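# Move the ceramic mug into the sink

## Task

Get the mug into the sink without breaking it: dropping it more than a few centimetres or knocking it hard counts as a failure. The utility cart can be rolled aside. At the end, release the mug and pull the robot away from it. The robot must not fall or finish leaning over.

## Robot and tools

ROBOT. A Rainbow Robotics RB-Y1: a two-wheel differential base with two rear casters, a bending torso (the lower part, the leg, folds at ankle, knee and hip), two 7-joint arms with parallel grippers, and a head. The base is 0.66 m long and 0.58 m wide, and its front edge sits 0.10 m ahead of the drive axle. A bent leg can poke out beyond that edge. The base cannot move sideways. Cameras: head_camera, left_wrist_camera, right_wrist_camera.

FRAMES. Base frame: origin on the floor between the drive wheels, x forward, y left, z up. The result reports chest (a spine point 0.08 m under the shoulders; x is where the chest faces) and left_hand / right_hand (the point between the finger pads; fingers point along -z, close along x) in this frame. Reported hand positions can be off, more so at long reach. base_odometry is the base frame at scene start, counted from wheel turns, so wheel slip shows up as travel. Heading runs -3.142 to 3.142, left positive.

execute_actions. Argument "actions": a list with one action or none (empty just reports state and images). One action may hold:
- "base": exactly one relative move from where the base is now: {"translate_m": d} drives d metres straight, forward positive, range -3 to 3; or {"rotate_rad": d} turns in place by d radians, left/counter-clockwise positive, range -3.2 to 3.2. A move needing over 8.667 s at its top speed is refused.
- "joints": a dict of absolute targets by joint name (radians, grippers in metres). Ranges: torso_squat_rad 0 to 1.2 (more lowers a level chest); torso_shift_rad -0.3 to 0.6 (positive pushes hips forward); torso_pitch_rad -0.2 to 1.4 (positive leans forward); torso_yaw_rad -1.5 to 1.5 (left positive). Per arm: shoulder_pitch -2.356 to 2.356 (0 hangs, negative raises forward/inward); left_shoulder_roll_rad 0 to 3.141 and right_shoulder_roll_rad -3.141 to 0 (outward lift); shoulder_yaw -2.094 to 2.094 (positive turns a bent forearm left, both arms); elbow -2.617 to 0.01 (negative bends); forearm_roll -3.141 to 3.141; wrist_pitch -1.57 to 1.919 (negative tips hand forward); hand_roll -2.705 to 2.705; gripper_m 0 to 0.1 (pad gap). Names are left_/right_ plus e.g. shoulder_pitch_rad, gripper_m. head_pan_rad -0.523 to 0.523 (left positive, relative to chest); head_tilt_rad -0.35 to 1.57 (positive looks down). Done tolerance is ±0.02 rad, ±0.004 m for grippers.
- "speeds": lower caps for this action: translate_m 0.05 to 0.4 m/s, rotate_rad 0.1 to 1.509 rad/s (max is default).
- "min_time_s": 0.1 to 8, the shortest duration for each arm and head motion.
Normal top speeds: arm joints 1 rad/s (wrist-side joints 1.5), head 1.5, squat and pitch 0.3, shift 0.15, torso yaw 0.6, grippers 0.1 m/s. One action runs at most 15 s. Torso combinations must also hold: squat+shift <= 1.52; squat-shift+pitch <= 1.57; shift+0.5 pitch-0.4 squat <= 0.7; shift+0.3 pitch-0.5 squat <= 0.39, otherwise the torso stops partway as off_target. Unknown keys or out-of-range numbers reject the whole call. Joints you omit may still be driving to earlier targets. "cameras": list of names, ["all"]/null/omitted for all, [] for none; images are taken at the end.

wait: {"seconds": 0 to 10}; nothing new is commanded; returns state and images.
zoom_image: {"camera", "region": [x0, y0, x1, y1]} in pixels of that camera's latest full image, top-left origin, at most 504 by 504.
finished_scene: {"scene": current scene number}; ends it irreversibly after the last command is held, and reports success. Replying with no tool call also ends things.

RESULTS. "pictures" lists the image order. base_status/joint_status per motion: done (for the base only means the wheels turned as commanded); off_target (resting short, maybe still pushing); limit_stop_at_<name>; contact_stop (arms and torso only; something pushes back, a load is too heavy, or the torso squeezed an arm); time_out (over 1.5x expected time +1 s, torso 2.5x, cap 14 s); stopped_with_arm (torso halted because an arm hit); limit_stop_at_own_body (a guard stopped an arm or torso before touching the body; move them apart). A contact_stop, time_out or stopped_with_arm halts the whole group (torso, left arm, or right arm) and drops their targets. "joint command not followed" plus a "cause:" line means an arm's targets were blocked by the self/arm-to-arm check; those joints show not_followed and may be retried on later actions; gripper targets still run. on_its_own covers uncommanded parts; "held at" is a held target, not a position. MOTOR HOT warns at 65 °C; OVER-TEMPERATURE FAULT (80 °C) brakes the arm and halts the call, keys show limit_stop_at_motor_heat; resend targets. If one call reports a stop, later robot calls in the same reply are skipped.

CAUTIONS. After any stop, first back off the blocked arm in its own action, then the torso. Exception: both hands holding one object and the torso hits contact_stop at once with nothing in the way: resend every arm joint (not grippers) at its reported value, then repeat the torso command. To grip, command an opening at least 0.005 m under the object's width; off_target is then expected. Keep arms, fingers included, from striking or squeezing each other; the arm check ignores grippers and palms. The base keeps driving into furniture and the leg may shove the robot backward unnoticed. Each arm carries 3 kg; heavy loads far forward tip the robot. Joint torque at its limit (shoulders 65.1, elbow 33.4, wrist joints 23.2 N m, held weight included) freezes the robot for 10 s. The robot holds its last command while you think. Lower the mug gently, avoid drops and hard pushes.

Each tool is called after "Request:" by a JSON object that holds its "method" and its "body".

## Session

Request:
{"method": "execute_actions", "body": {"actions": []}}

Scene clock: 0.00 s.
base_odometry: x=+0.000 y=+0.000 heading=+0.000 (m, m, rad; odometry frame)
base_status: not commanded
joint_positions: torso_squat_rad=+0.350 torso_shift_rad=+0.001 torso_pitch_rad=+0.001 torso_yaw_rad=-0.001 left_shoulder_pitch_rad=-0.018 left_shoulder_roll_rad=+0.001 left_shoulder_yaw_rad=+0.058 left_elbow_rad=-0.269 left_forearm_roll_rad=+0.032 left_wrist_pitch_rad=+0.032 left_hand_roll_rad=+0.011 left_gripper_m=+0.100 right_shoulder_pitch_rad=+0.043 right_shoulder_roll_rad=+0.002 right_shoulder_yaw_rad=+0.047 right_elbow_rad=-0.162 right_forearm_roll_rad=-0.009 right_wrist_pitch_rad=-0.051 right_hand_roll_rad=+0.020 right_gripper_m=+0.101 head_pan_rad=+0.001 head_tilt_rad=+0.400
joint_status: not commanded
chest: x=-0.2271 y=-0.0004 z=+1.2476 quat_wxyz=(+1.000, +0.000, +0.001, +0.000) (m; base frame)
left_hand: x=-0.0917 y=+0.2260 z=+0.5745 quat_wxyz=(+0.991, +0.000, -0.126, +0.047) (m; base frame)
right_hand: x=-0.1685 y=-0.2156 z=+0.5655 quat_wxyz=(+0.996, +0.003, -0.085, +0.021) (m; base frame)
pictures: head_camera, left_wrist_camera, right_wrist_camera
Images, in order (width x height): head_camera 896x504, left_wrist_camera 644x364, right_wrist_camera 644x364.

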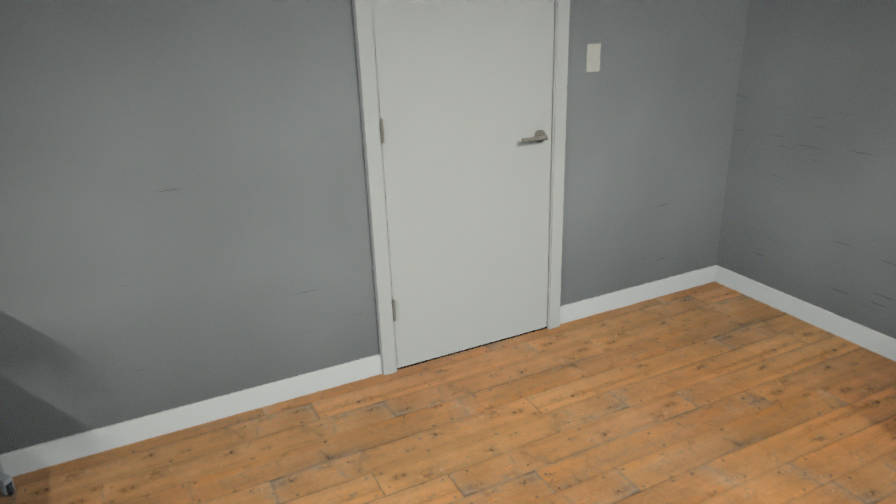

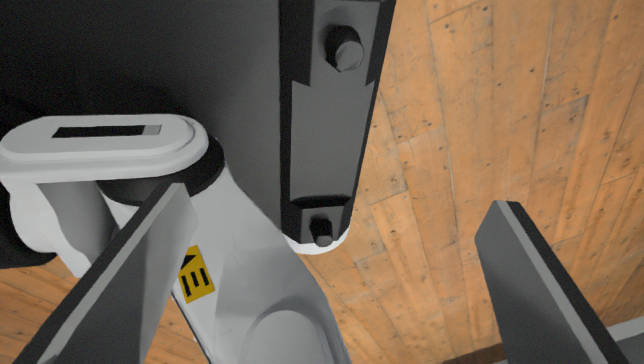

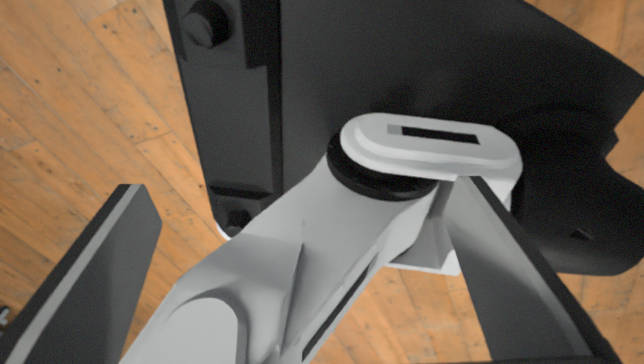

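Request:
{"method": "execute_actions", "body": {"actions": [{"joints":{"head_pan_rad":0.52,"torso_yaw_rad":0.7,"head_tilt_rad":0.5}}], "cameras": ["head_camera"]}}

Scene clock: 5.43 s.
base_odometry: x=+0.000 y=+0.000 heading=+0.000 (m, m, rad; odometry frame)
base_status: not commanded
joint_positions: torso_squat_rad=+0.350 torso_shift_rad=+0.001 torso_pitch_rad=+0.001 torso_yaw_rad=+0.700 left_shoulder_pitch_rad=-0.018 left_shoulder_roll_rad=+0.001 left_shoulder_yaw_rad=+0.058 left_elbow_rad=-0.269 left_forearm_roll_rad=+0.032 left_wrist_pitch_rad=+0.032 left_hand_roll_rad=+0.011 left_gripper_m=+0.100 right_shoulder_pitch_rad=+0.043 right_shoulder_roll_rad=+0.002 right_shoulder_yaw_rad=+0.047 right_elbow_rad=-0.162 right_forearm_roll_rad=-0.009 right_wrist_pitch_rad=-0.051 right_hand_roll_rad=+0.020 right_gripper_m=+0.101 head_pan_rad=+0.520 head_tilt_rad=+0.500
joint_status: all done
chest: x=-0.2271 y=-0.0004 z=+1.2476 quat_wxyz=(+0.939, +0.000, +0.001, +0.343) (m; base frame)
left_hand: x=-0.2698 y=+0.2605 z=+0.5748 quat_wxyz=(+0.915, +0.044, -0.118, +0.384) (m; base frame)
right_hand: x=-0.0438 y=-0.1266 z=+0.5653 quat_wxyz=(+0.928, +0.032, -0.079, +0.362) (m; base frame)
pictures: head_camera
Images, in order (width x height): head_camera 896x504.

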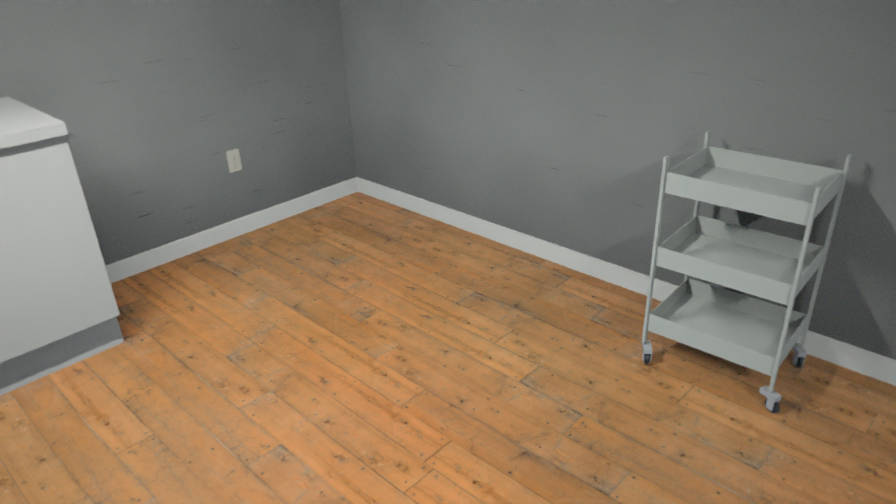

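Request:
{"method": "execute_actions", "body": {"actions": [{"joints":{"head_pan_rad":0.52,"torso_yaw_rad":1.5,"left_shoulder_roll_rad":0.1,"right_shoulder_roll_rad":-0.1}}], "cameras": ["head_camera"]}}

Scene clock: 10.03 s.
base_odometry: x=+0.000 y=+0.000 heading=+0.000 (m, m, rad; odometry frame)
base_status: not commanded
joint_positions: torso_squat_rad=+0.350 torso_shift_rad=+0.001 torso_pitch_rad=+0.001 torso_yaw_rad=+1.499 left_shoulder_pitch_rad=-0.018 left_shoulder_roll_rad=+0.100 left_shoulder_yaw_rad=+0.058 left_elbow_rad=-0.269 left_forearm_roll_rad=+0.032 left_wrist_pitch_rad=+0.032 left_hand_roll_rad=+0.011 left_gripper_m=+0.100 right_shoulder_pitch_rad=+0.043 right_shoulder_roll_rad=-0.100 right_shoulder_yaw_rad=+0.047 right_elbow_rad=-0.162 right_forearm_roll_rad=-0.009 right_wrist_pitch_rad=-0.051 right_hand_roll_rad=+0.020 right_gripper_m=+0.101 head_pan_rad=+0.520 head_tilt_rad=+0.500
joint_status: all done
chest: x=-0.2271 y=-0.0004 z=+1.2476 quat_wxyz=(+0.732, +0.000, +0.000, +0.681) (m; base frame)
left_hand: x=-0.5190 y=+0.1572 z=+0.5796 quat_wxyz=(+0.696, +0.125, -0.061, +0.705) (m; base frame)
right_hand: x=+0.0683 y=+0.0372 z=+0.5686 quat_wxyz=(+0.709, +0.023, -0.094, +0.699) (m; base frame)
pictures: head_camera
Images, in order (width x height): head_camera 896x504.

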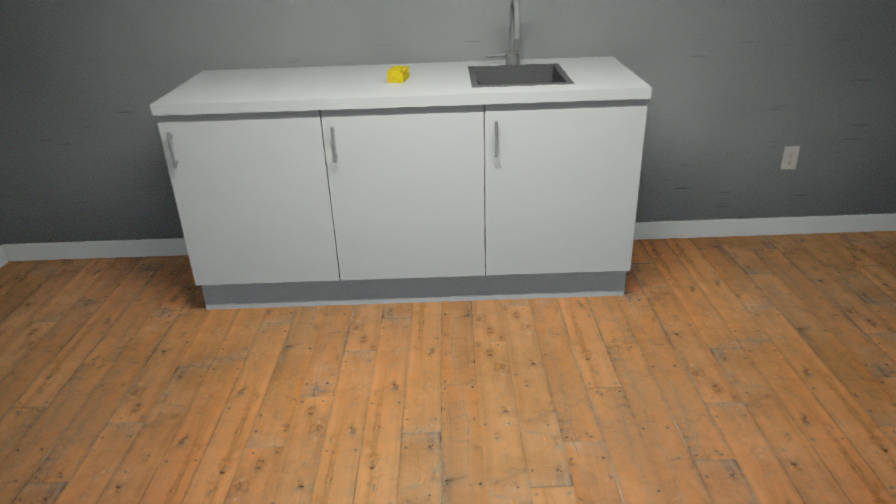

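Request:
{"method": "execute_actions", "body": {"actions": [{"base":{"rotate_rad":1.35}}], "cameras": ["head_camera"]}}

Scene clock: 20.87 s.
base_odometry: x=+0.000 y=+0.000 heading=+1.349 (m, m, rad; odometry frame)
base_status: done
joint_positions: torso_squat_rad=+0.350 torso_shift_rad=+0.001 torso_pitch_rad=+0.001 torso_yaw_rad=+1.499 left_shoulder_pitch_rad=-0.018 left_shoulder_roll_rad=+0.100 left_shoulder_yaw_rad=+0.058 left_elbow_rad=-0.269 left_forearm_roll_rad=+0.032 left_wrist_pitch_rad=+0.032 left_hand_roll_rad=+0.011 left_gripper_m=+0.100 right_shoulder_pitch_rad=+0.043 right_shoulder_roll_rad=-0.100 right_shoulder_yaw_rad=+0.047 right_elbow_rad=-0.162 right_forearm_roll_rad=-0.009 right_wrist_pitch_rad=-0.051 right_hand_roll_rad=+0.020 right_gripper_m=+0.101 head_pan_rad=+0.520 head_tilt_rad=+0.500
joint_status: not commanded
chest: x=-0.2271 y=-0.0004 z=+1.2476 quat_wxyz=(+0.732, +0.000, +0.000, +0.681) (m; base frame)
left_hand: x=-0.5190 y=+0.1572 z=+0.5796 quat_wxyz=(+0.696, +0.125, -0.061, +0.705) (m; base frame)
right_hand: x=+0.0683 y=+0.0372 z=+0.5686 quat_wxyz=(+0.709, +0.023, -0.094, +0.699) (m; base frame)
pictures: head_camera
Images, in order (width x height): head_camera 896x504.

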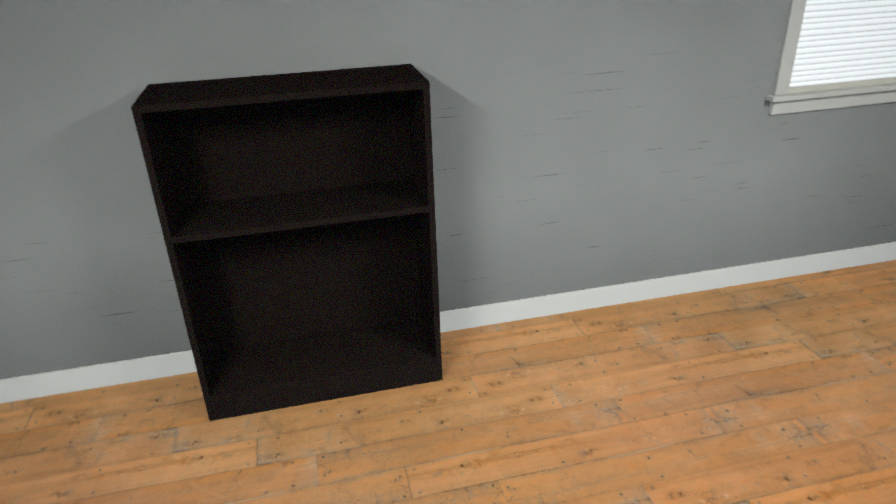

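Request:
{"method": "execute_actions", "body": {"actions": [{"base":{"rotate_rad":1.35}}], "cameras": ["head_camera"]}}

Scene clock: 27.43 s.
base_odometry: x=+0.000 y=+0.000 heading=+2.699 (m, m, rad; odometry frame)
base_status: done
joint_positions: torso_squat_rad=+0.350 torso_shift_rad=+0.001 torso_pitch_rad=+0.001 torso_yaw_rad=+1.499 left_shoulder_pitch_rad=-0.018 left_shoulder_roll_rad=+0.100 left_shoulder_yaw_rad=+0.058 left_elbow_rad=-0.269 left_forearm_roll_rad=+0.032 left_wrist_pitch_rad=+0.032 left_hand_roll_rad=+0.011 left_gripper_m=+0.100 right_shoulder_pitch_rad=+0.043 right_shoulder_roll_rad=-0.100 right_shoulder_yaw_rad=+0.047 right_elbow_rad=-0.162 right_forearm_roll_rad=-0.009 right_wrist_pitch_rad=-0.051 right_hand_roll_rad=+0.020 right_gripper_m=+0.101 head_pan_rad=+0.520 head_tilt_rad=+0.500
joint_status: not commanded
chest: x=-0.2271 y=-0.0004 z=+1.2476 quat_wxyz=(+0.732, +0.000, +0.000, +0.681) (m; base frame)
left_hand: x=-0.5190 y=+0.1572 z=+0.5796 quat_wxyz=(+0.696, +0.125, -0.061, +0.705) (m; base frame)
right_hand: x=+0.0683 y=+0.0372 z=+0.5686 quat_wxyz=(+0.709, +0.023, -0.094, +0.699) (m; base frame)
pictures: head_camera
Images, in order (width x height): head_camera 896x504.

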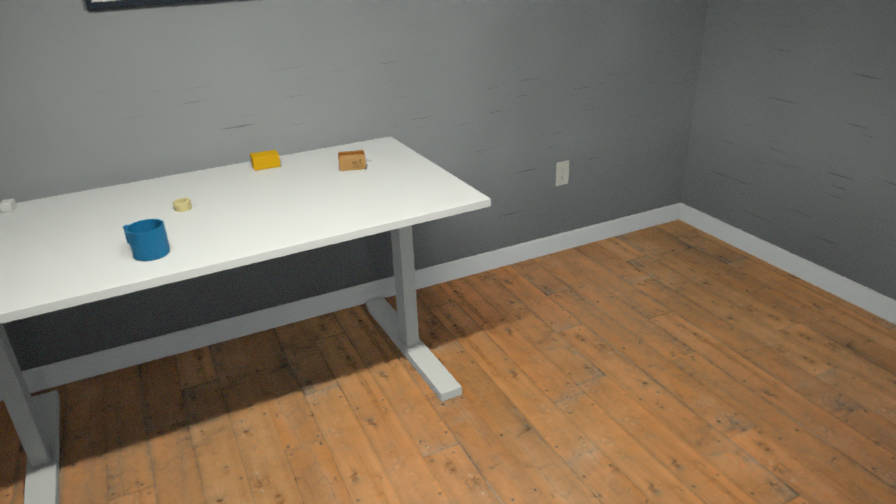

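Request:
{"method": "execute_actions", "body": {"actions": [{"base":{"rotate_rad":2.63},"joints":{"torso_yaw_rad":0,"torso_squat_rad":0,"torso_pitch_rad":0.4,"head_pan_rad":0,"head_tilt_rad":0.15,"left_shoulder_pitch_rad":-0.4,"left_elbow_rad":-0.1,"right_shoulder_pitch_rad":-0.988,"right_shoulder_roll_rad":-0.151,"right_shoulder_yaw_rad":-0.29,"right_elbow_rad":-1.272,"right_forearm_roll_rad":0,"right_wrist_pitch_rad":1.831,"right_hand_roll_rad":0},"min_time_s":3}]}}

Scene clock: 94.77 s.
base_odometry: x=+0.000 y=+0.000 heading=-0.955 (m, m, rad; odometry frame)
base_status: done
joint_positions: torso_squat_rad=+0.000 torso_shift_rad=+0.001 torso_pitch_rad=+0.400 torso_yaw_rad=+0.000 left_shoulder_pitch_rad=-0.400 left_shoulder_roll_rad=+0.100 left_shoulder_yaw_rad=+0.058 left_elbow_rad=-0.100 left_forearm_roll_rad=+0.032 left_wrist_pitch_rad=+0.032 left_hand_roll_rad=+0.011 left_gripper_m=+0.100 right_shoulder_pitch_rad=-0.988 right_shoulder_roll_rad=-0.151 right_shoulder_yaw_rad=-0.290 right_elbow_rad=-1.272 right_forearm_roll_rad=+0.000 right_wrist_pitch_rad=+1.831 right_hand_roll_rad=+0.000 right_gripper_m=+0.101 head_pan_rad=+0.000 head_tilt_rad=+0.150
joint_status: all done
chest: x=-0.1069 y=-0.0005 z=+1.2655 quat_wxyz=(+0.980, +0.000, +0.199, +0.000) (m; base frame)
left_hand: x=-0.0439 y=+0.2727 z=+0.5768 quat_wxyz=(+0.999, +0.034, -0.027, -0.018) (m; base frame)
right_hand: x=+0.3521 y=-0.2202 z=+0.9268 quat_wxyz=(+1.000, +0.000, +0.000, +0.000) (m; base frame)
pictures: head_camera, left_wrist_camera, right_wrist_camera
Images, in order (width x height): head_camera 896x504, left_wrist_camera 644x364, right_wrist_camera 644x364.

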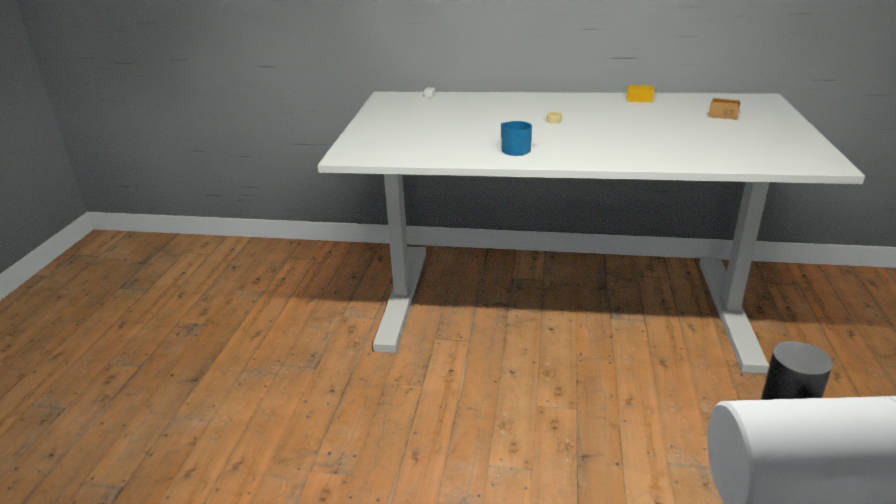

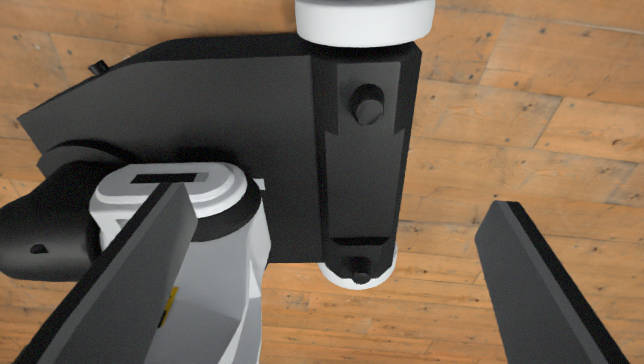

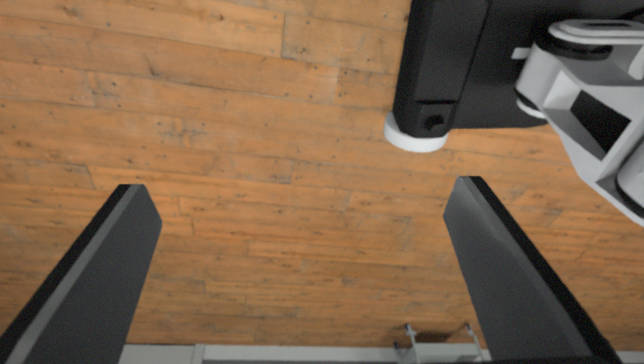

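Request:
{"method": "execute_actions", "body": {"actions": [{"base":{"translate_m":1.2},"joints":{"head_tilt_rad":0.5,"head_pan_rad":-0.2}}], "cameras": ["head_camera","right_wrist_camera"]}}

Scene clock: 109.93 s.
base_odometry: x=+0.694 y=-0.979 heading=-0.954 (m, m, rad; odometry frame)
base_status: done
joint_positions: torso_squat_rad=+0.000 torso_shift_rad=+0.001 torso_pitch_rad=+0.400 torso_yaw_rad=+0.000 left_shoulder_pitch_rad=-0.400 left_shoulder_roll_rad=+0.100 left_shoulder_yaw_rad=+0.058 left_elbow_rad=-0.100 left_forearm_roll_rad=+0.032 left_wrist_pitch_rad=+0.032 left_hand_roll_rad=+0.011 left_gripper_m=+0.100 right_shoulder_pitch_rad=-0.988 right_shoulder_roll_rad=-0.151 right_shoulder_yaw_rad=-0.290 right_elbow_rad=-1.272 right_forearm_roll_rad=+0.000 right_wrist_pitch_rad=+1.831 right_hand_roll_rad=+0.000 right_gripper_m=+0.101 head_pan_rad=-0.200 head_tilt_rad=+0.500
joint_status: all done
chest: x=-0.1069 y=-0.0005 z=+1.2655 quat_wxyz=(+0.980, +0.000, +0.199, +0.000) (m; base frame)
left_hand: x=-0.0437 y=+0.2726 z=+0.5768 quat_wxyz=(+0.999, +0.034, -0.027, -0.018) (m; base frame)
right_hand: x=+0.3522 y=-0.2202 z=+0.9268 quat_wxyz=(+1.000, +0.000, +0.000, +0.000) (m; base frame)
pictures: head_camera, right_wrist_camera
Images, in order (width x height): head_camera 896x504, right_wrist_camera 644x364.

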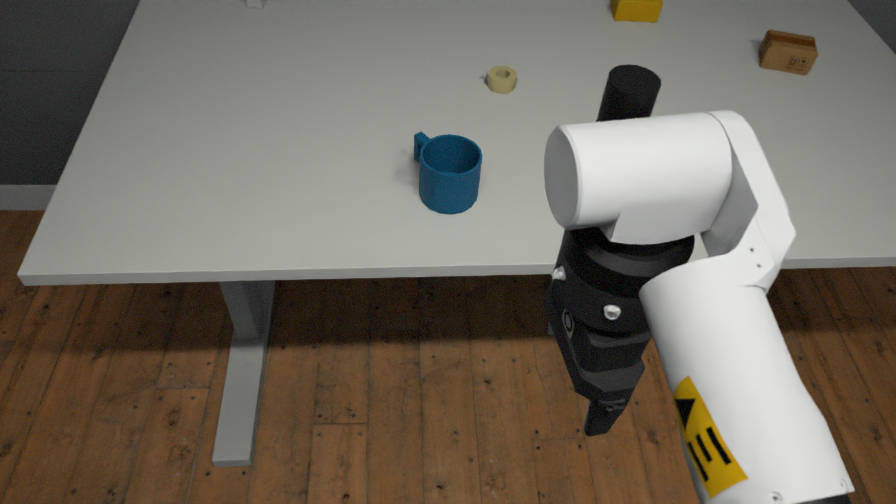

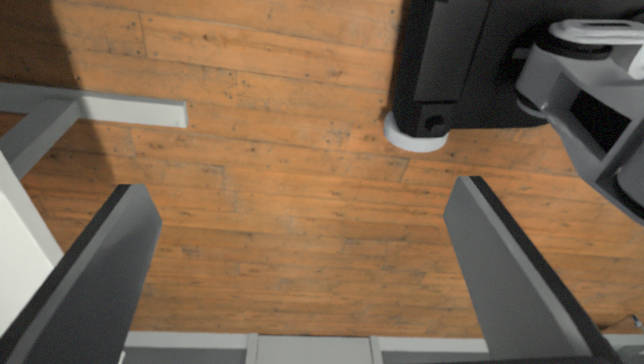

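Request:
{"method": "execute_actions", "body": {"actions": [{"base":{"translate_m":0.3},"joints":{"head_tilt_rad":0.75,"head_pan_rad":-0.2,"torso_yaw_rad":0.07}}], "cameras": ["head_camera","right_wrist_camera"]}}

Scene clock: 127.07 s.
base_odometry: x=+0.867 y=-1.224 heading=-0.954 (m, m, rad; odometry frame)
base_status: done
joint_positions: torso_squat_rad=+0.000 torso_shift_rad=+0.001 torso_pitch_rad=+0.400 torso_yaw_rad=+0.070 left_shoulder_pitch_rad=-0.400 left_shoulder_roll_rad=+0.100 left_shoulder_yaw_rad=+0.058 left_elbow_rad=-0.100 left_forearm_roll_rad=+0.032 left_wrist_pitch_rad=+0.032 left_hand_roll_rad=+0.011 left_gripper_m=+0.100 right_shoulder_pitch_rad=-0.988 right_shoulder_roll_rad=-0.151 right_shoulder_yaw_rad=-0.290 right_elbow_rad=-1.272 right_forearm_roll_rad=+0.000 right_wrist_pitch_rad=+1.831 right_hand_roll_rad=+0.000 right_gripper_m=+0.101 head_pan_rad=-0.200 head_tilt_rad=+0.750
joint_status: all done
chest: x=-0.1068 y=-0.0005 z=+1.2655 quat_wxyz=(+0.979, +0.007, +0.199, +0.034) (m; base frame)
left_hand: x=-0.0620 y=+0.2948 z=+0.5845 quat_wxyz=(+0.998, +0.049, -0.026, +0.014) (m; base frame)
right_hand: x=+0.3652 y=-0.1808 z=+0.9213 quat_wxyz=(+0.999, +0.014, +0.000, +0.032) (m; base frame)
pictures: head_camera, right_wrist_camera
Images, in order (width x height): head_camera 896x504, right_wrist_camera 644x364.

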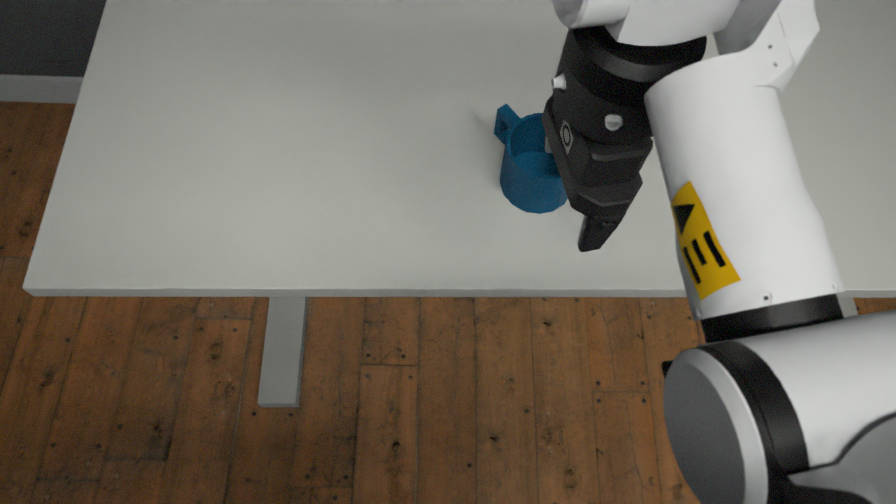

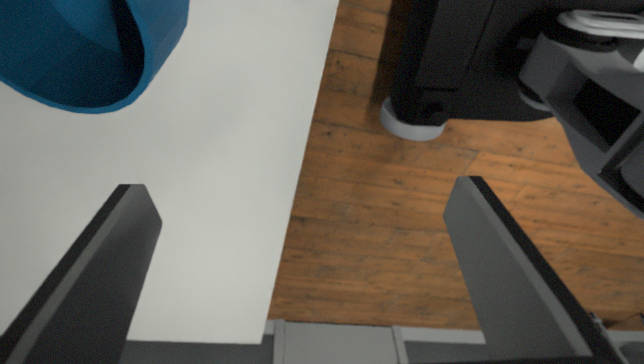

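Request:
{"method": "execute_actions", "body": {"actions": [{"base":{"translate_m":0.1},"joints":{"torso_yaw_rad":0.05,"torso_squat_rad":0.25}}], "cameras": ["head_camera","right_wrist_camera"]}}

Scene clock: 141.13 s.
base_odometry: x=+0.925 y=-1.306 heading=-0.953 (m, m, rad; odometry frame)
base_status: done
joint_positions: torso_squat_rad=+0.250 torso_shift_rad=+0.001 torso_pitch_rad=+0.400 torso_yaw_rad=+0.050 left_shoulder_pitch_rad=-0.400 left_shoulder_roll_rad=+0.100 left_shoulder_yaw_rad=+0.058 left_elbow_rad=-0.100 left_forearm_roll_rad=+0.032 left_wrist_pitch_rad=+0.032 left_hand_roll_rad=+0.011 left_gripper_m=+0.100 right_shoulder_pitch_rad=-0.988 right_shoulder_roll_rad=-0.151 right_shoulder_yaw_rad=-0.290 right_elbow_rad=-1.272 right_forearm_roll_rad=+0.000 right_wrist_pitch_rad=+1.831 right_hand_roll_rad=+0.000 right_gripper_m=+0.101 head_pan_rad=-0.200 head_tilt_rad=+0.750
joint_status: all done
chest: x=-0.1070 y=-0.0004 z=+1.2438 quat_wxyz=(+0.980, +0.005, +0.199, +0.025) (m; base frame)
left_hand: x=-0.0566 y=+0.2886 z=+0.5605 quat_wxyz=(+0.999, +0.045, -0.026, +0.005) (m; base frame)
right_hand: x=+0.3617 y=-0.1920 z=+0.9012 quat_wxyz=(+1.000, +0.010, +0.000, +0.023) (m; base frame)
pictures: head_camera, right_wrist_camera
Images, in order (width x height): head_camera 896x504, right_wrist_camera 644x364.

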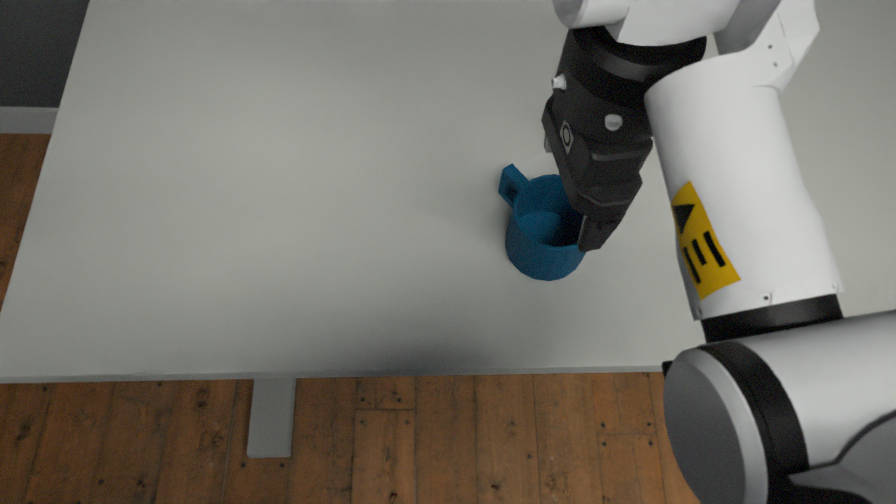

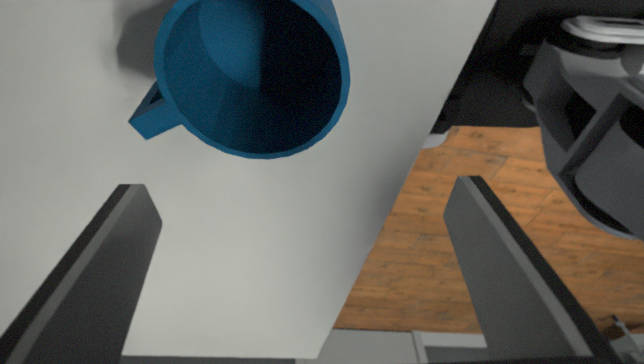

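Request:
{"method": "zoom_image", "body": {"camera": "right_wrist_camera", "region": [70, 0, 530, 260]}}

Request:
{"method": "zoom_image", "body": {"camera": "head_camera", "region": [450, 100, 690, 300]}}

Region (70, 0, 530, 260) of right_wrist_camera's 644x364 image, scaled by 1.096, with more detail than that image has; it fills the top 285 rows of this view, and the rest is white.

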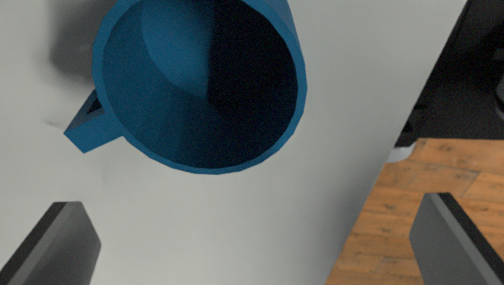

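Region (450, 100, 690, 300) of head_camera's 896x504 image, scaled by 2.100, with more detail than that image has.

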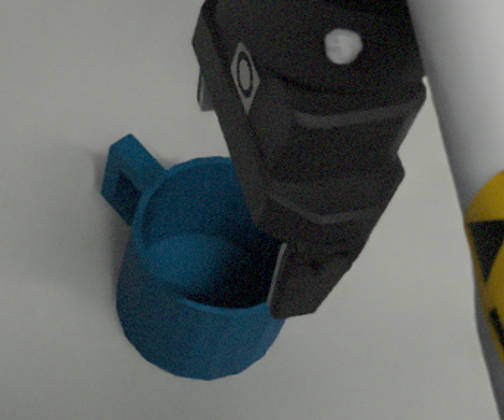

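Request:
{"method": "execute_actions", "body": {"actions": [{"base":{"translate_m":0.02},"joints":{"torso_squat_rad":0.35,"torso_yaw_rad":0.03}}], "cameras": ["head_camera","right_wrist_camera"]}}

Scene clock: 182.67 s.
base_odometry: x=+0.937 y=-1.322 heading=-0.953 (m, m, rad; odometry frame)
base_status: done
joint_positions: torso_squat_rad=+0.350 torso_shift_rad=+0.001 torso_pitch_rad=+0.400 torso_yaw_rad=+0.030 left_shoulder_pitch_rad=-0.400 left_shoulder_roll_rad=+0.100 left_shoulder_yaw_rad=+0.058 left_elbow_rad=-0.100 left_forearm_roll_rad=+0.032 left_wrist_pitch_rad=+0.032 left_hand_roll_rad=+0.011 left_gripper_m=+0.100 right_shoulder_pitch_rad=-0.988 right_shoulder_roll_rad=-0.151 right_shoulder_yaw_rad=-0.290 right_elbow_rad=-1.272 right_forearm_roll_rad=+0.000 right_wrist_pitch_rad=+1.831 right_hand_roll_rad=+0.000 right_gripper_m=+0.101 head_pan_rad=-0.200 head_tilt_rad=+0.750
joint_status: all done
chest: x=-0.1070 y=-0.0004 z=+1.2231 quat_wxyz=(+0.980, +0.003, +0.199, +0.015) (m; base frame)
left_hand: x=-0.0514 y=+0.2823 z=+0.5376 quat_wxyz=(+0.999, +0.041, -0.027, -0.004) (m; base frame)
right_hand: x=+0.3581 y=-0.2033 z=+0.8821 quat_wxyz=(+1.000, +0.006, +0.000, +0.014) (m; base frame)
pictures: head_camera, right_wrist_camera
Images, in order (width x height): head_camera 896x504, right_wrist_camera 644x364.

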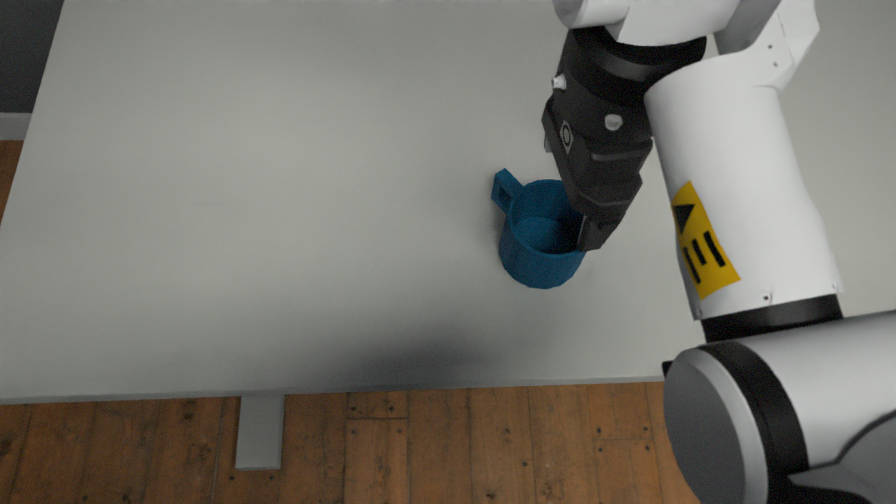

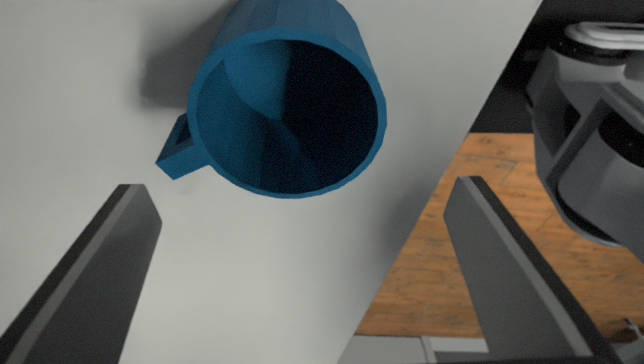

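Request:
{"method": "execute_actions", "body": {"actions": [{"joints":{"torso_squat_rad":0.44,"right_hand_roll_rad":-0.5}}], "cameras": ["head_camera","right_wrist_camera"]}}

Scene clock: 196.30 s.
base_odometry: x=+0.937 y=-1.322 heading=-0.953 (m, m, rad; odometry frame)
base_status: not commanded
joint_positions: torso_squat_rad=+0.440 torso_shift_rad=+0.001 torso_pitch_rad=+0.400 torso_yaw_rad=+0.030 left_shoulder_pitch_rad=-0.400 left_shoulder_roll_rad=+0.100 left_shoulder_yaw_rad=+0.058 left_elbow_rad=-0.100 left_forearm_roll_rad=+0.032 left_wrist_pitch_rad=+0.032 left_hand_roll_rad=+0.011 left_gripper_m=+0.100 right_shoulder_pitch_rad=-0.988 right_shoulder_roll_rad=-0.151 right_shoulder_yaw_rad=-0.290 right_elbow_rad=-1.272 right_forearm_roll_rad=+0.000 right_wrist_pitch_rad=+1.831 right_hand_roll_rad=-0.500 right_gripper_m=+0.101 head_pan_rad=-0.200 head_tilt_rad=+0.750
joint_status: all done
chest: x=-0.1070 y=-0.0004 z=+1.1988 quat_wxyz=(+0.980, +0.003, +0.199, +0.015) (m; base frame)
left_hand: x=-0.0514 y=+0.2823 z=+0.5134 quat_wxyz=(+0.999, +0.041, -0.027, -0.004) (m; base frame)
right_hand: x=+0.3580 y=-0.2033 z=+0.8578 quat_wxyz=(+0.972, +0.006, +0.002, -0.234) (m; base frame)
pictures: head_camera, right_wrist_camera
Images, in order (width x height): head_camera 896x504, right_wrist_camera 644x364.

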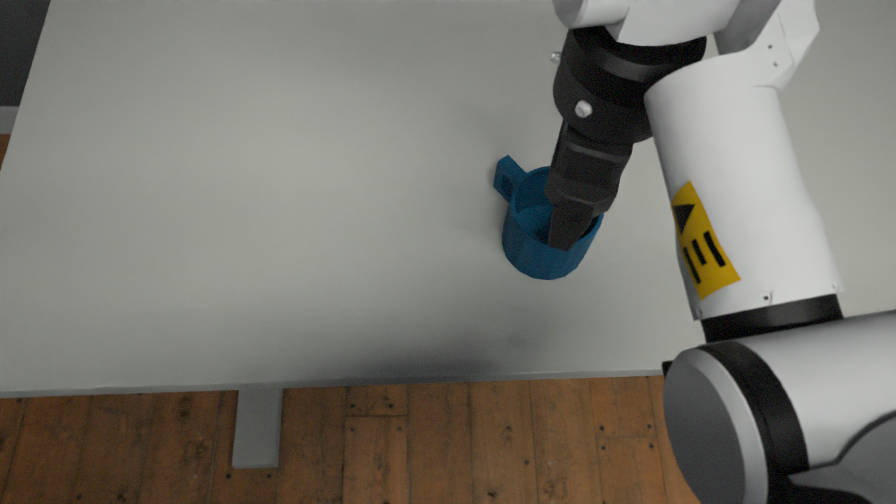

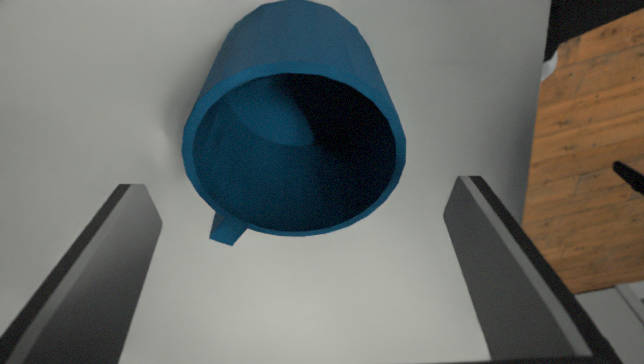

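Request:
{"method": "execute_actions", "body": {"actions": [{"base":{"translate_m":0.003},"joints":{"torso_squat_rad":0.49}}], "cameras": ["right_wrist_camera"]}}

Scene clock: 203.70 s.
base_odometry: x=+0.938 y=-1.324 heading=-0.953 (m, m, rad; odometry frame)
base_status: done
joint_positions: torso_squat_rad=+0.490 torso_shift_rad=+0.001 torso_pitch_rad=+0.400 torso_yaw_rad=+0.030 left_shoulder_pitch_rad=-0.400 left_shoulder_roll_rad=+0.100 left_shoulder_yaw_rad=+0.058 left_elbow_rad=-0.100 left_forearm_roll_rad=+0.032 left_wrist_pitch_rad=+0.032 left_hand_roll_rad=+0.011 left_gripper_m=+0.100 right_shoulder_pitch_rad=-0.988 right_shoulder_roll_rad=-0.151 right_shoulder_yaw_rad=-0.290 right_elbow_rad=-1.272 right_forearm_roll_rad=+0.000 right_wrist_pitch_rad=+1.831 right_hand_roll_rad=-0.500 right_gripper_m=+0.101 head_pan_rad=-0.200 head_tilt_rad=+0.750
joint_status: all done
chest: x=-0.1070 y=-0.0004 z=+1.1831 quat_wxyz=(+0.980, +0.003, +0.199, +0.015) (m; base frame)
left_hand: x=-0.0514 y=+0.2824 z=+0.4977 quat_wxyz=(+0.999, +0.041, -0.027, -0.004) (m; base frame)
right_hand: x=+0.3580 y=-0.2033 z=+0.8421 quat_wxyz=(+0.972, +0.006, +0.002, -0.234) (m; base frame)
pictures: right_wrist_camera
Images, in order (width x height): right_wrist_camera 644x364.

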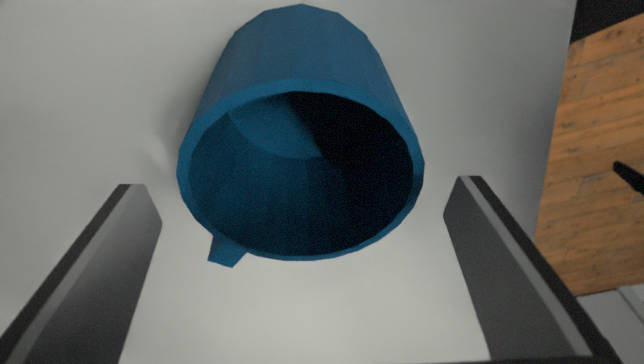

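Request:
{"method": "execute_actions", "body": {"actions": [{"joints":{"torso_squat_rad":0.56}}], "cameras": ["head_camera","right_wrist_camera"]}}

Scene clock: 207.47 s.
base_odometry: x=+0.938 y=-1.324 heading=-0.953 (m, m, rad; odometry frame)
base_status: not commanded
joint_positions: torso_squat_rad=+0.560 torso_shift_rad=+0.001 torso_pitch_rad=+0.400 torso_yaw_rad=+0.030 left_shoulder_pitch_rad=-0.400 left_shoulder_roll_rad=+0.100 left_shoulder_yaw_rad=+0.058 left_elbow_rad=-0.100 left_forearm_roll_rad=+0.032 left_wrist_pitch_rad=+0.032 left_hand_roll_rad=+0.011 left_gripper_m=+0.100 right_shoulder_pitch_rad=-0.988 right_shoulder_roll_rad=-0.151 right_shoulder_yaw_rad=-0.290 right_elbow_rad=-1.272 right_forearm_roll_rad=+0.000 right_wrist_pitch_rad=+1.831 right_hand_roll_rad=-0.500 right_gripper_m=+0.101 head_pan_rad=-0.200 head_tilt_rad=+0.750
joint_status: all done
chest: x=-0.1071 y=-0.0004 z=+1.1586 quat_wxyz=(+0.980, +0.003, +0.199, +0.015) (m; base frame)
left_hand: x=-0.0514 y=+0.2824 z=+0.4731 quat_wxyz=(+0.999, +0.041, -0.027, -0.004) (m; base frame)
right_hand: x=+0.3580 y=-0.2032 z=+0.8176 quat_wxyz=(+0.972, +0.006, +0.002, -0.234) (m; base frame)
pictures: head_camera, right_wrist_camera
Images, in order (width x height): head_camera 896x504, right_wrist_camera 644x364.

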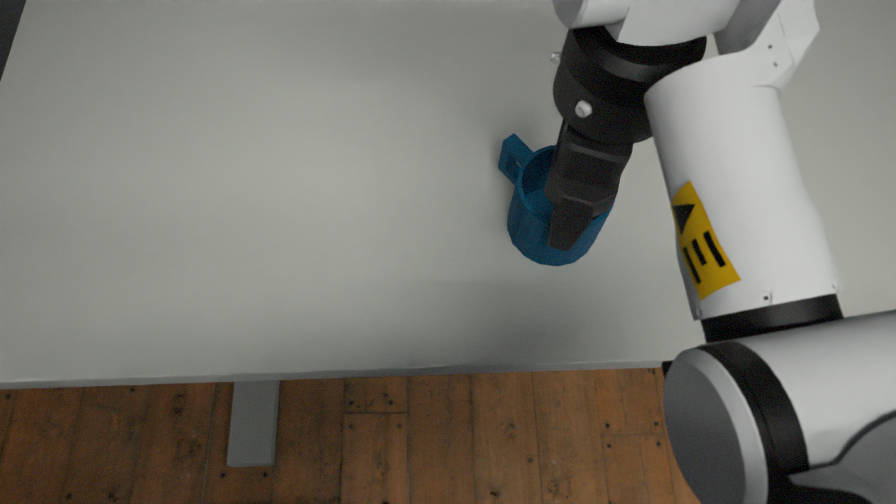

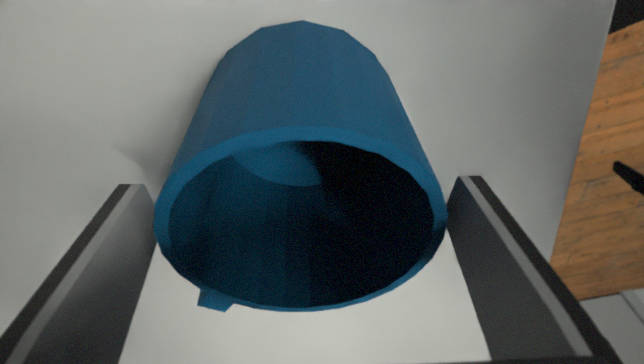

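Request:
{"method": "execute_actions", "body": {"actions": [{"joints":{"torso_squat_rad":0.62}}], "cameras": ["right_wrist_camera"]}}

Request:
{"method": "execute_actions", "body": {"actions": [{"joints":{"right_gripper_m":0.065}}], "cameras": ["head_camera","right_wrist_camera"]}}

Scene clock: 216.20 s.
base_odometry: x=+0.938 y=-1.324 heading=-0.953 (m, m, rad; odometry frame)
base_status: not commanded
joint_positions: torso_squat_rad=+0.620 torso_shift_rad=+0.001 torso_pitch_rad=+0.400 torso_yaw_rad=+0.030 left_shoulder_pitch_rad=-0.400 left_shoulder_roll_rad=+0.100 left_shoulder_yaw_rad=+0.058 left_elbow_rad=-0.100 left_forearm_roll_rad=+0.032 left_wrist_pitch_rad=+0.032 left_hand_roll_rad=+0.011 left_gripper_m=+0.100 right_shoulder_pitch_rad=-0.988 right_shoulder_roll_rad=-0.151 right_shoulder_yaw_rad=-0.290 right_elbow_rad=-1.272 right_forearm_roll_rad=+0.000 right_wrist_pitch_rad=+1.831 right_hand_roll_rad=-0.500 right_gripper_m=+0.101 head_pan_rad=-0.200 head_tilt_rad=+0.750
joint_status: all done
chest: x=-0.1071 y=-0.0004 z=+1.1352 quat_wxyz=(+0.980, +0.003, +0.199, +0.015) (m; base frame)
left_hand: x=-0.0514 y=+0.2824 z=+0.4498 quat_wxyz=(+0.999, +0.041, -0.027, -0.004) (m; base frame)
right_hand: x=+0.3580 y=-0.2032 z=+0.7942 quat_wxyz=(+0.972, +0.006, +0.002, -0.234) (m; base frame)
pictures: right_wrist_camera
Images, in order (width x height): right_wrist_camera 644x364.

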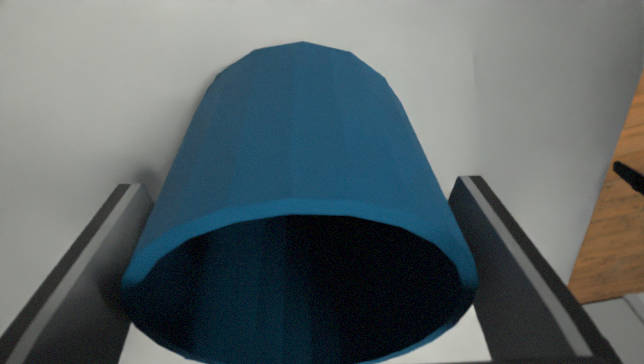

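Scene clock: 217.03 s.
base_odometry: x=+0.938 y=-1.324 heading=-0.953 (m, m, rad; odometry frame)
base_status: not commanded
joint_positions: torso_squat_rad=+0.620 torso_shift_rad=+0.001 torso_pitch_rad=+0.400 torso_yaw_rad=+0.030 left_shoulder_pitch_rad=-0.400 left_shoulder_roll_rad=+0.100 left_shoulder_yaw_rad=+0.058 left_elbow_rad=-0.100 left_forearm_roll_rad=+0.032 left_wrist_pitch_rad=+0.032 left_hand_roll_rad=+0.011 left_gripper_m=+0.100 right_shoulder_pitch_rad=-0.988 right_shoulder_roll_rad=-0.151 right_shoulder_yaw_rad=-0.290 right_elbow_rad=-1.272 right_forearm_roll_rad=+0.000 right_wrist_pitch_rad=+1.831 right_hand_roll_rad=-0.500 right_gripper_m=+0.091 head_pan_rad=-0.200 head_tilt_rad=+0.750
joint_status: right_gripper_m off_target (ended at +0.091, target +0.065)
chest: x=-0.1071 y=-0.0004 z=+1.1352 quat_wxyz=(+0.980, +0.003, +0.199, +0.015) (m; base frame)
left_hand: x=-0.0514 y=+0.2824 z=+0.4498 quat_wxyz=(+0.999, +0.041, -0.027, -0.004) (m; base frame)
right_hand: x=+0.3580 y=-0.2032 z=+0.7942 quat_wxyz=(+0.972, +0.006, +0.002, -0.234) (m; base frame)
pictures: head_camera, right_wrist_camera
Images, in order (width x height): head_camera 896x504, right_wrist_camera 644x364.

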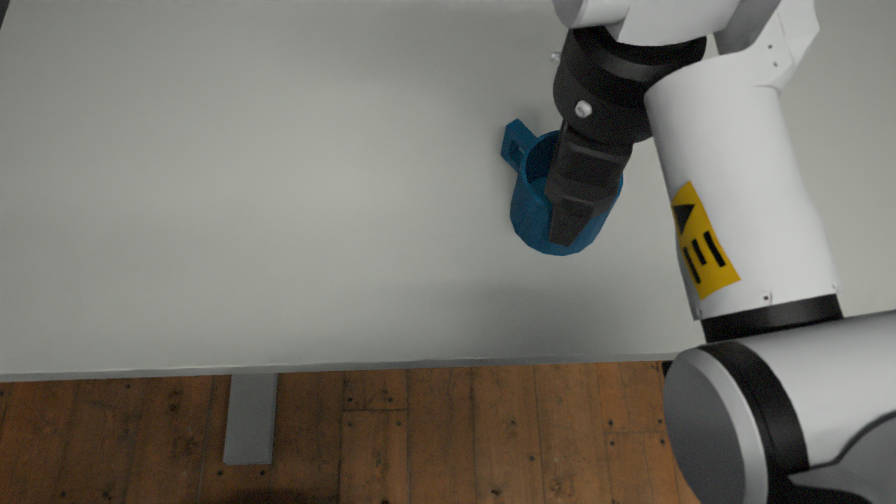

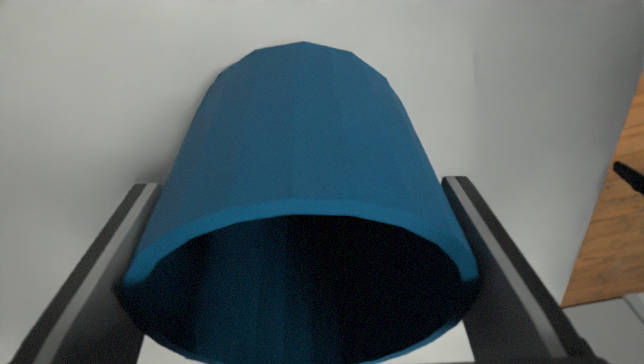

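Request:
{"method": "execute_actions", "body": {"actions": [{"joints":{"torso_squat_rad":0.52}}], "cameras": ["right_wrist_camera"]}}

Request:
{"method": "execute_actions", "body": {"actions": [{"base":{"translate_m":-0.5},"joints":{"torso_squat_rad":0.0,"torso_yaw_rad":0,"head_pan_rad":0,"head_tilt_rad":0.1}}], "cameras": ["right_wrist_camera"]}}

Request:
{"method": "execute_actions", "body": {"actions": [{"base":{"rotate_rad":3.05}}], "cameras": ["head_camera","right_wrist_camera"]}}

Scene clock: 244.20 s.
base_odometry: x=+0.938 y=-1.324 heading=-0.953 (m, m, rad; odometry frame)
base_status: not commanded
joint_positions: torso_squat_rad=+0.520 torso_shift_rad=+0.001 torso_pitch_rad=+0.400 torso_yaw_rad=+0.030 left_shoulder_pitch_rad=-0.400 left_shoulder_roll_rad=+0.100 left_shoulder_yaw_rad=+0.058 left_elbow_rad=-0.100 left_forearm_roll_rad=+0.032 left_wrist_pitch_rad=+0.032 left_hand_roll_rad=+0.011 left_gripper_m=+0.100 right_shoulder_pitch_rad=-0.988 right_shoulder_roll_rad=-0.151 right_shoulder_yaw_rad=-0.290 right_elbow_rad=-1.272 right_forearm_roll_rad=+0.000 right_wrist_pitch_rad=+1.831 right_hand_roll_rad=-0.500 right_gripper_m=+0.091 head_pan_rad=-0.200 head_tilt_rad=+0.750
joint_status: all done
chest: x=-0.1069 y=-0.0004 z=+1.1729 quat_wxyz=(+0.980, +0.003, +0.199, +0.015) (m; base frame)
left_hand: x=-0.0515 y=+0.2824 z=+0.4875 quat_wxyz=(+0.999, +0.041, -0.027, -0.004) (m; base frame)
right_hand: x=+0.3580 y=-0.2033 z=+0.8316 quat_wxyz=(+0.972, +0.006, +0.002, -0.234) (m; base frame)
pictures: right_wrist_camera
Images, in order (width x height): right_wrist_camera 644x364.

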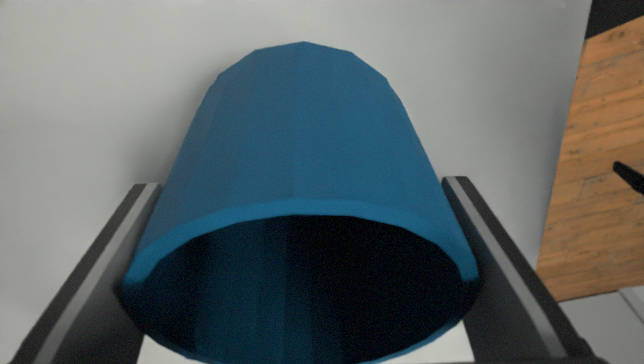

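Scene clock: 247.23 s.
base_odometry: x=+0.649 y=-0.917 heading=-0.952 (m, m, rad; odometry frame)
base_status: done
joint_positions: torso_squat_rad=+0.000 torso_shift_rad=+0.001 torso_pitch_rad=+0.400 torso_yaw_rad=+0.000 left_shoulder_pitch_rad=-0.400 left_shoulder_roll_rad=+0.100 left_shoulder_yaw_rad=+0.058 left_elbow_rad=-0.100 left_forearm_roll_rad=+0.032 left_wrist_pitch_rad=+0.032 left_hand_roll_rad=+0.011 left_gripper_m=+0.100 right_shoulder_pitch_rad=-0.988 right_shoulder_roll_rad=-0.151 right_shoulder_yaw_rad=-0.290 right_elbow_rad=-1.272 right_forearm_roll_rad=+0.000 right_wrist_pitch_rad=+1.831 right_hand_roll_rad=-0.500 right_gripper_m=+0.091 head_pan_rad=+0.000 head_tilt_rad=+0.100
joint_status: all done
chest: x=-0.1069 y=-0.0005 z=+1.2655 quat_wxyz=(+0.980, +0.000, +0.199, +0.000) (m; base frame)
left_hand: x=-0.0438 y=+0.2726 z=+0.5768 quat_wxyz=(+0.999, +0.034, -0.027, -0.018) (m; base frame)
right_hand: x=+0.3521 y=-0.2201 z=+0.9266 quat_wxyz=(+0.969, +0.000, +0.000, -0.247) (m; base frame)
pictures: right_wrist_camera
Images, in order (width x height): right_wrist_camera 644x364.

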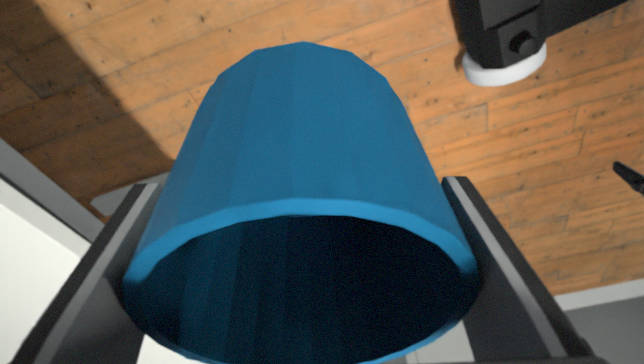

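Scene clock: 252.53 s.
base_odometry: x=+0.649 y=-0.917 heading=+2.098 (m, m, rad; odometry frame)
base_status: done
joint_positions: torso_squat_rad=+0.000 torso_shift_rad=+0.001 torso_pitch_rad=+0.400 torso_yaw_rad=+0.000 left_shoulder_pitch_rad=-0.400 left_shoulder_roll_rad=+0.100 left_shoulder_yaw_rad=+0.058 left_elbow_rad=-0.100 left_forearm_roll_rad=+0.032 left_wrist_pitch_rad=+0.032 left_hand_roll_rad=+0.011 left_gripper_m=+0.100 right_shoulder_pitch_rad=-0.988 right_shoulder_roll_rad=-0.151 right_shoulder_yaw_rad=-0.290 right_elbow_rad=-1.272 right_forearm_roll_rad=+0.000 right_wrist_pitch_rad=+1.831 right_hand_roll_rad=-0.500 right_gripper_m=+0.091 head_pan_rad=+0.000 head_tilt_rad=+0.100
joint_status: not commanded
chest: x=-0.1069 y=-0.0005 z=+1.2655 quat_wxyz=(+0.980, +0.000, +0.199, +0.000) (m; base frame)
left_hand: x=-0.0438 y=+0.2726 z=+0.5768 quat_wxyz=(+0.999, +0.034, -0.027, -0.018) (m; base frame)
right_hand: x=+0.3521 y=-0.2201 z=+0.9266 quat_wxyz=(+0.969, +0.000, +0.000, -0.247) (m; base frame)
pictures: head_camera, right_wrist_camera
Images, in order (width x height): head_camera 896x504, right_wrist_camera 644x364.

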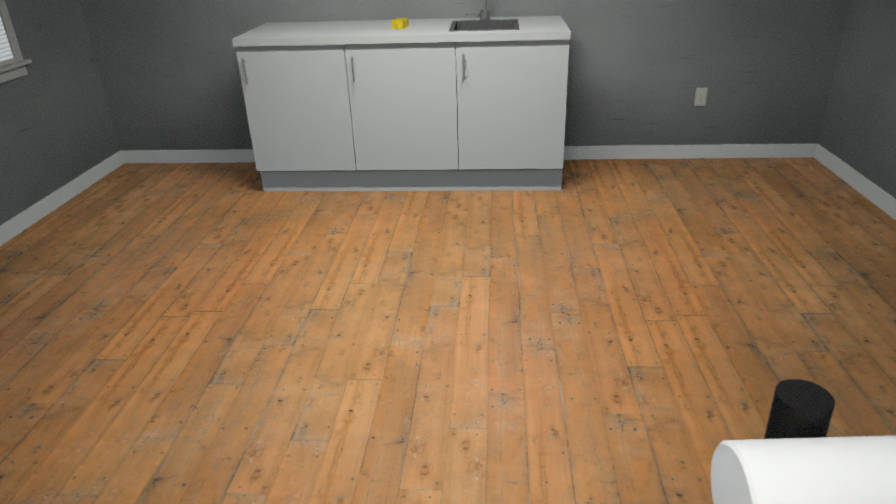

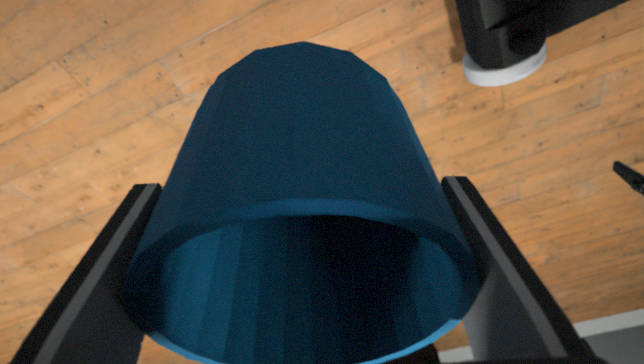

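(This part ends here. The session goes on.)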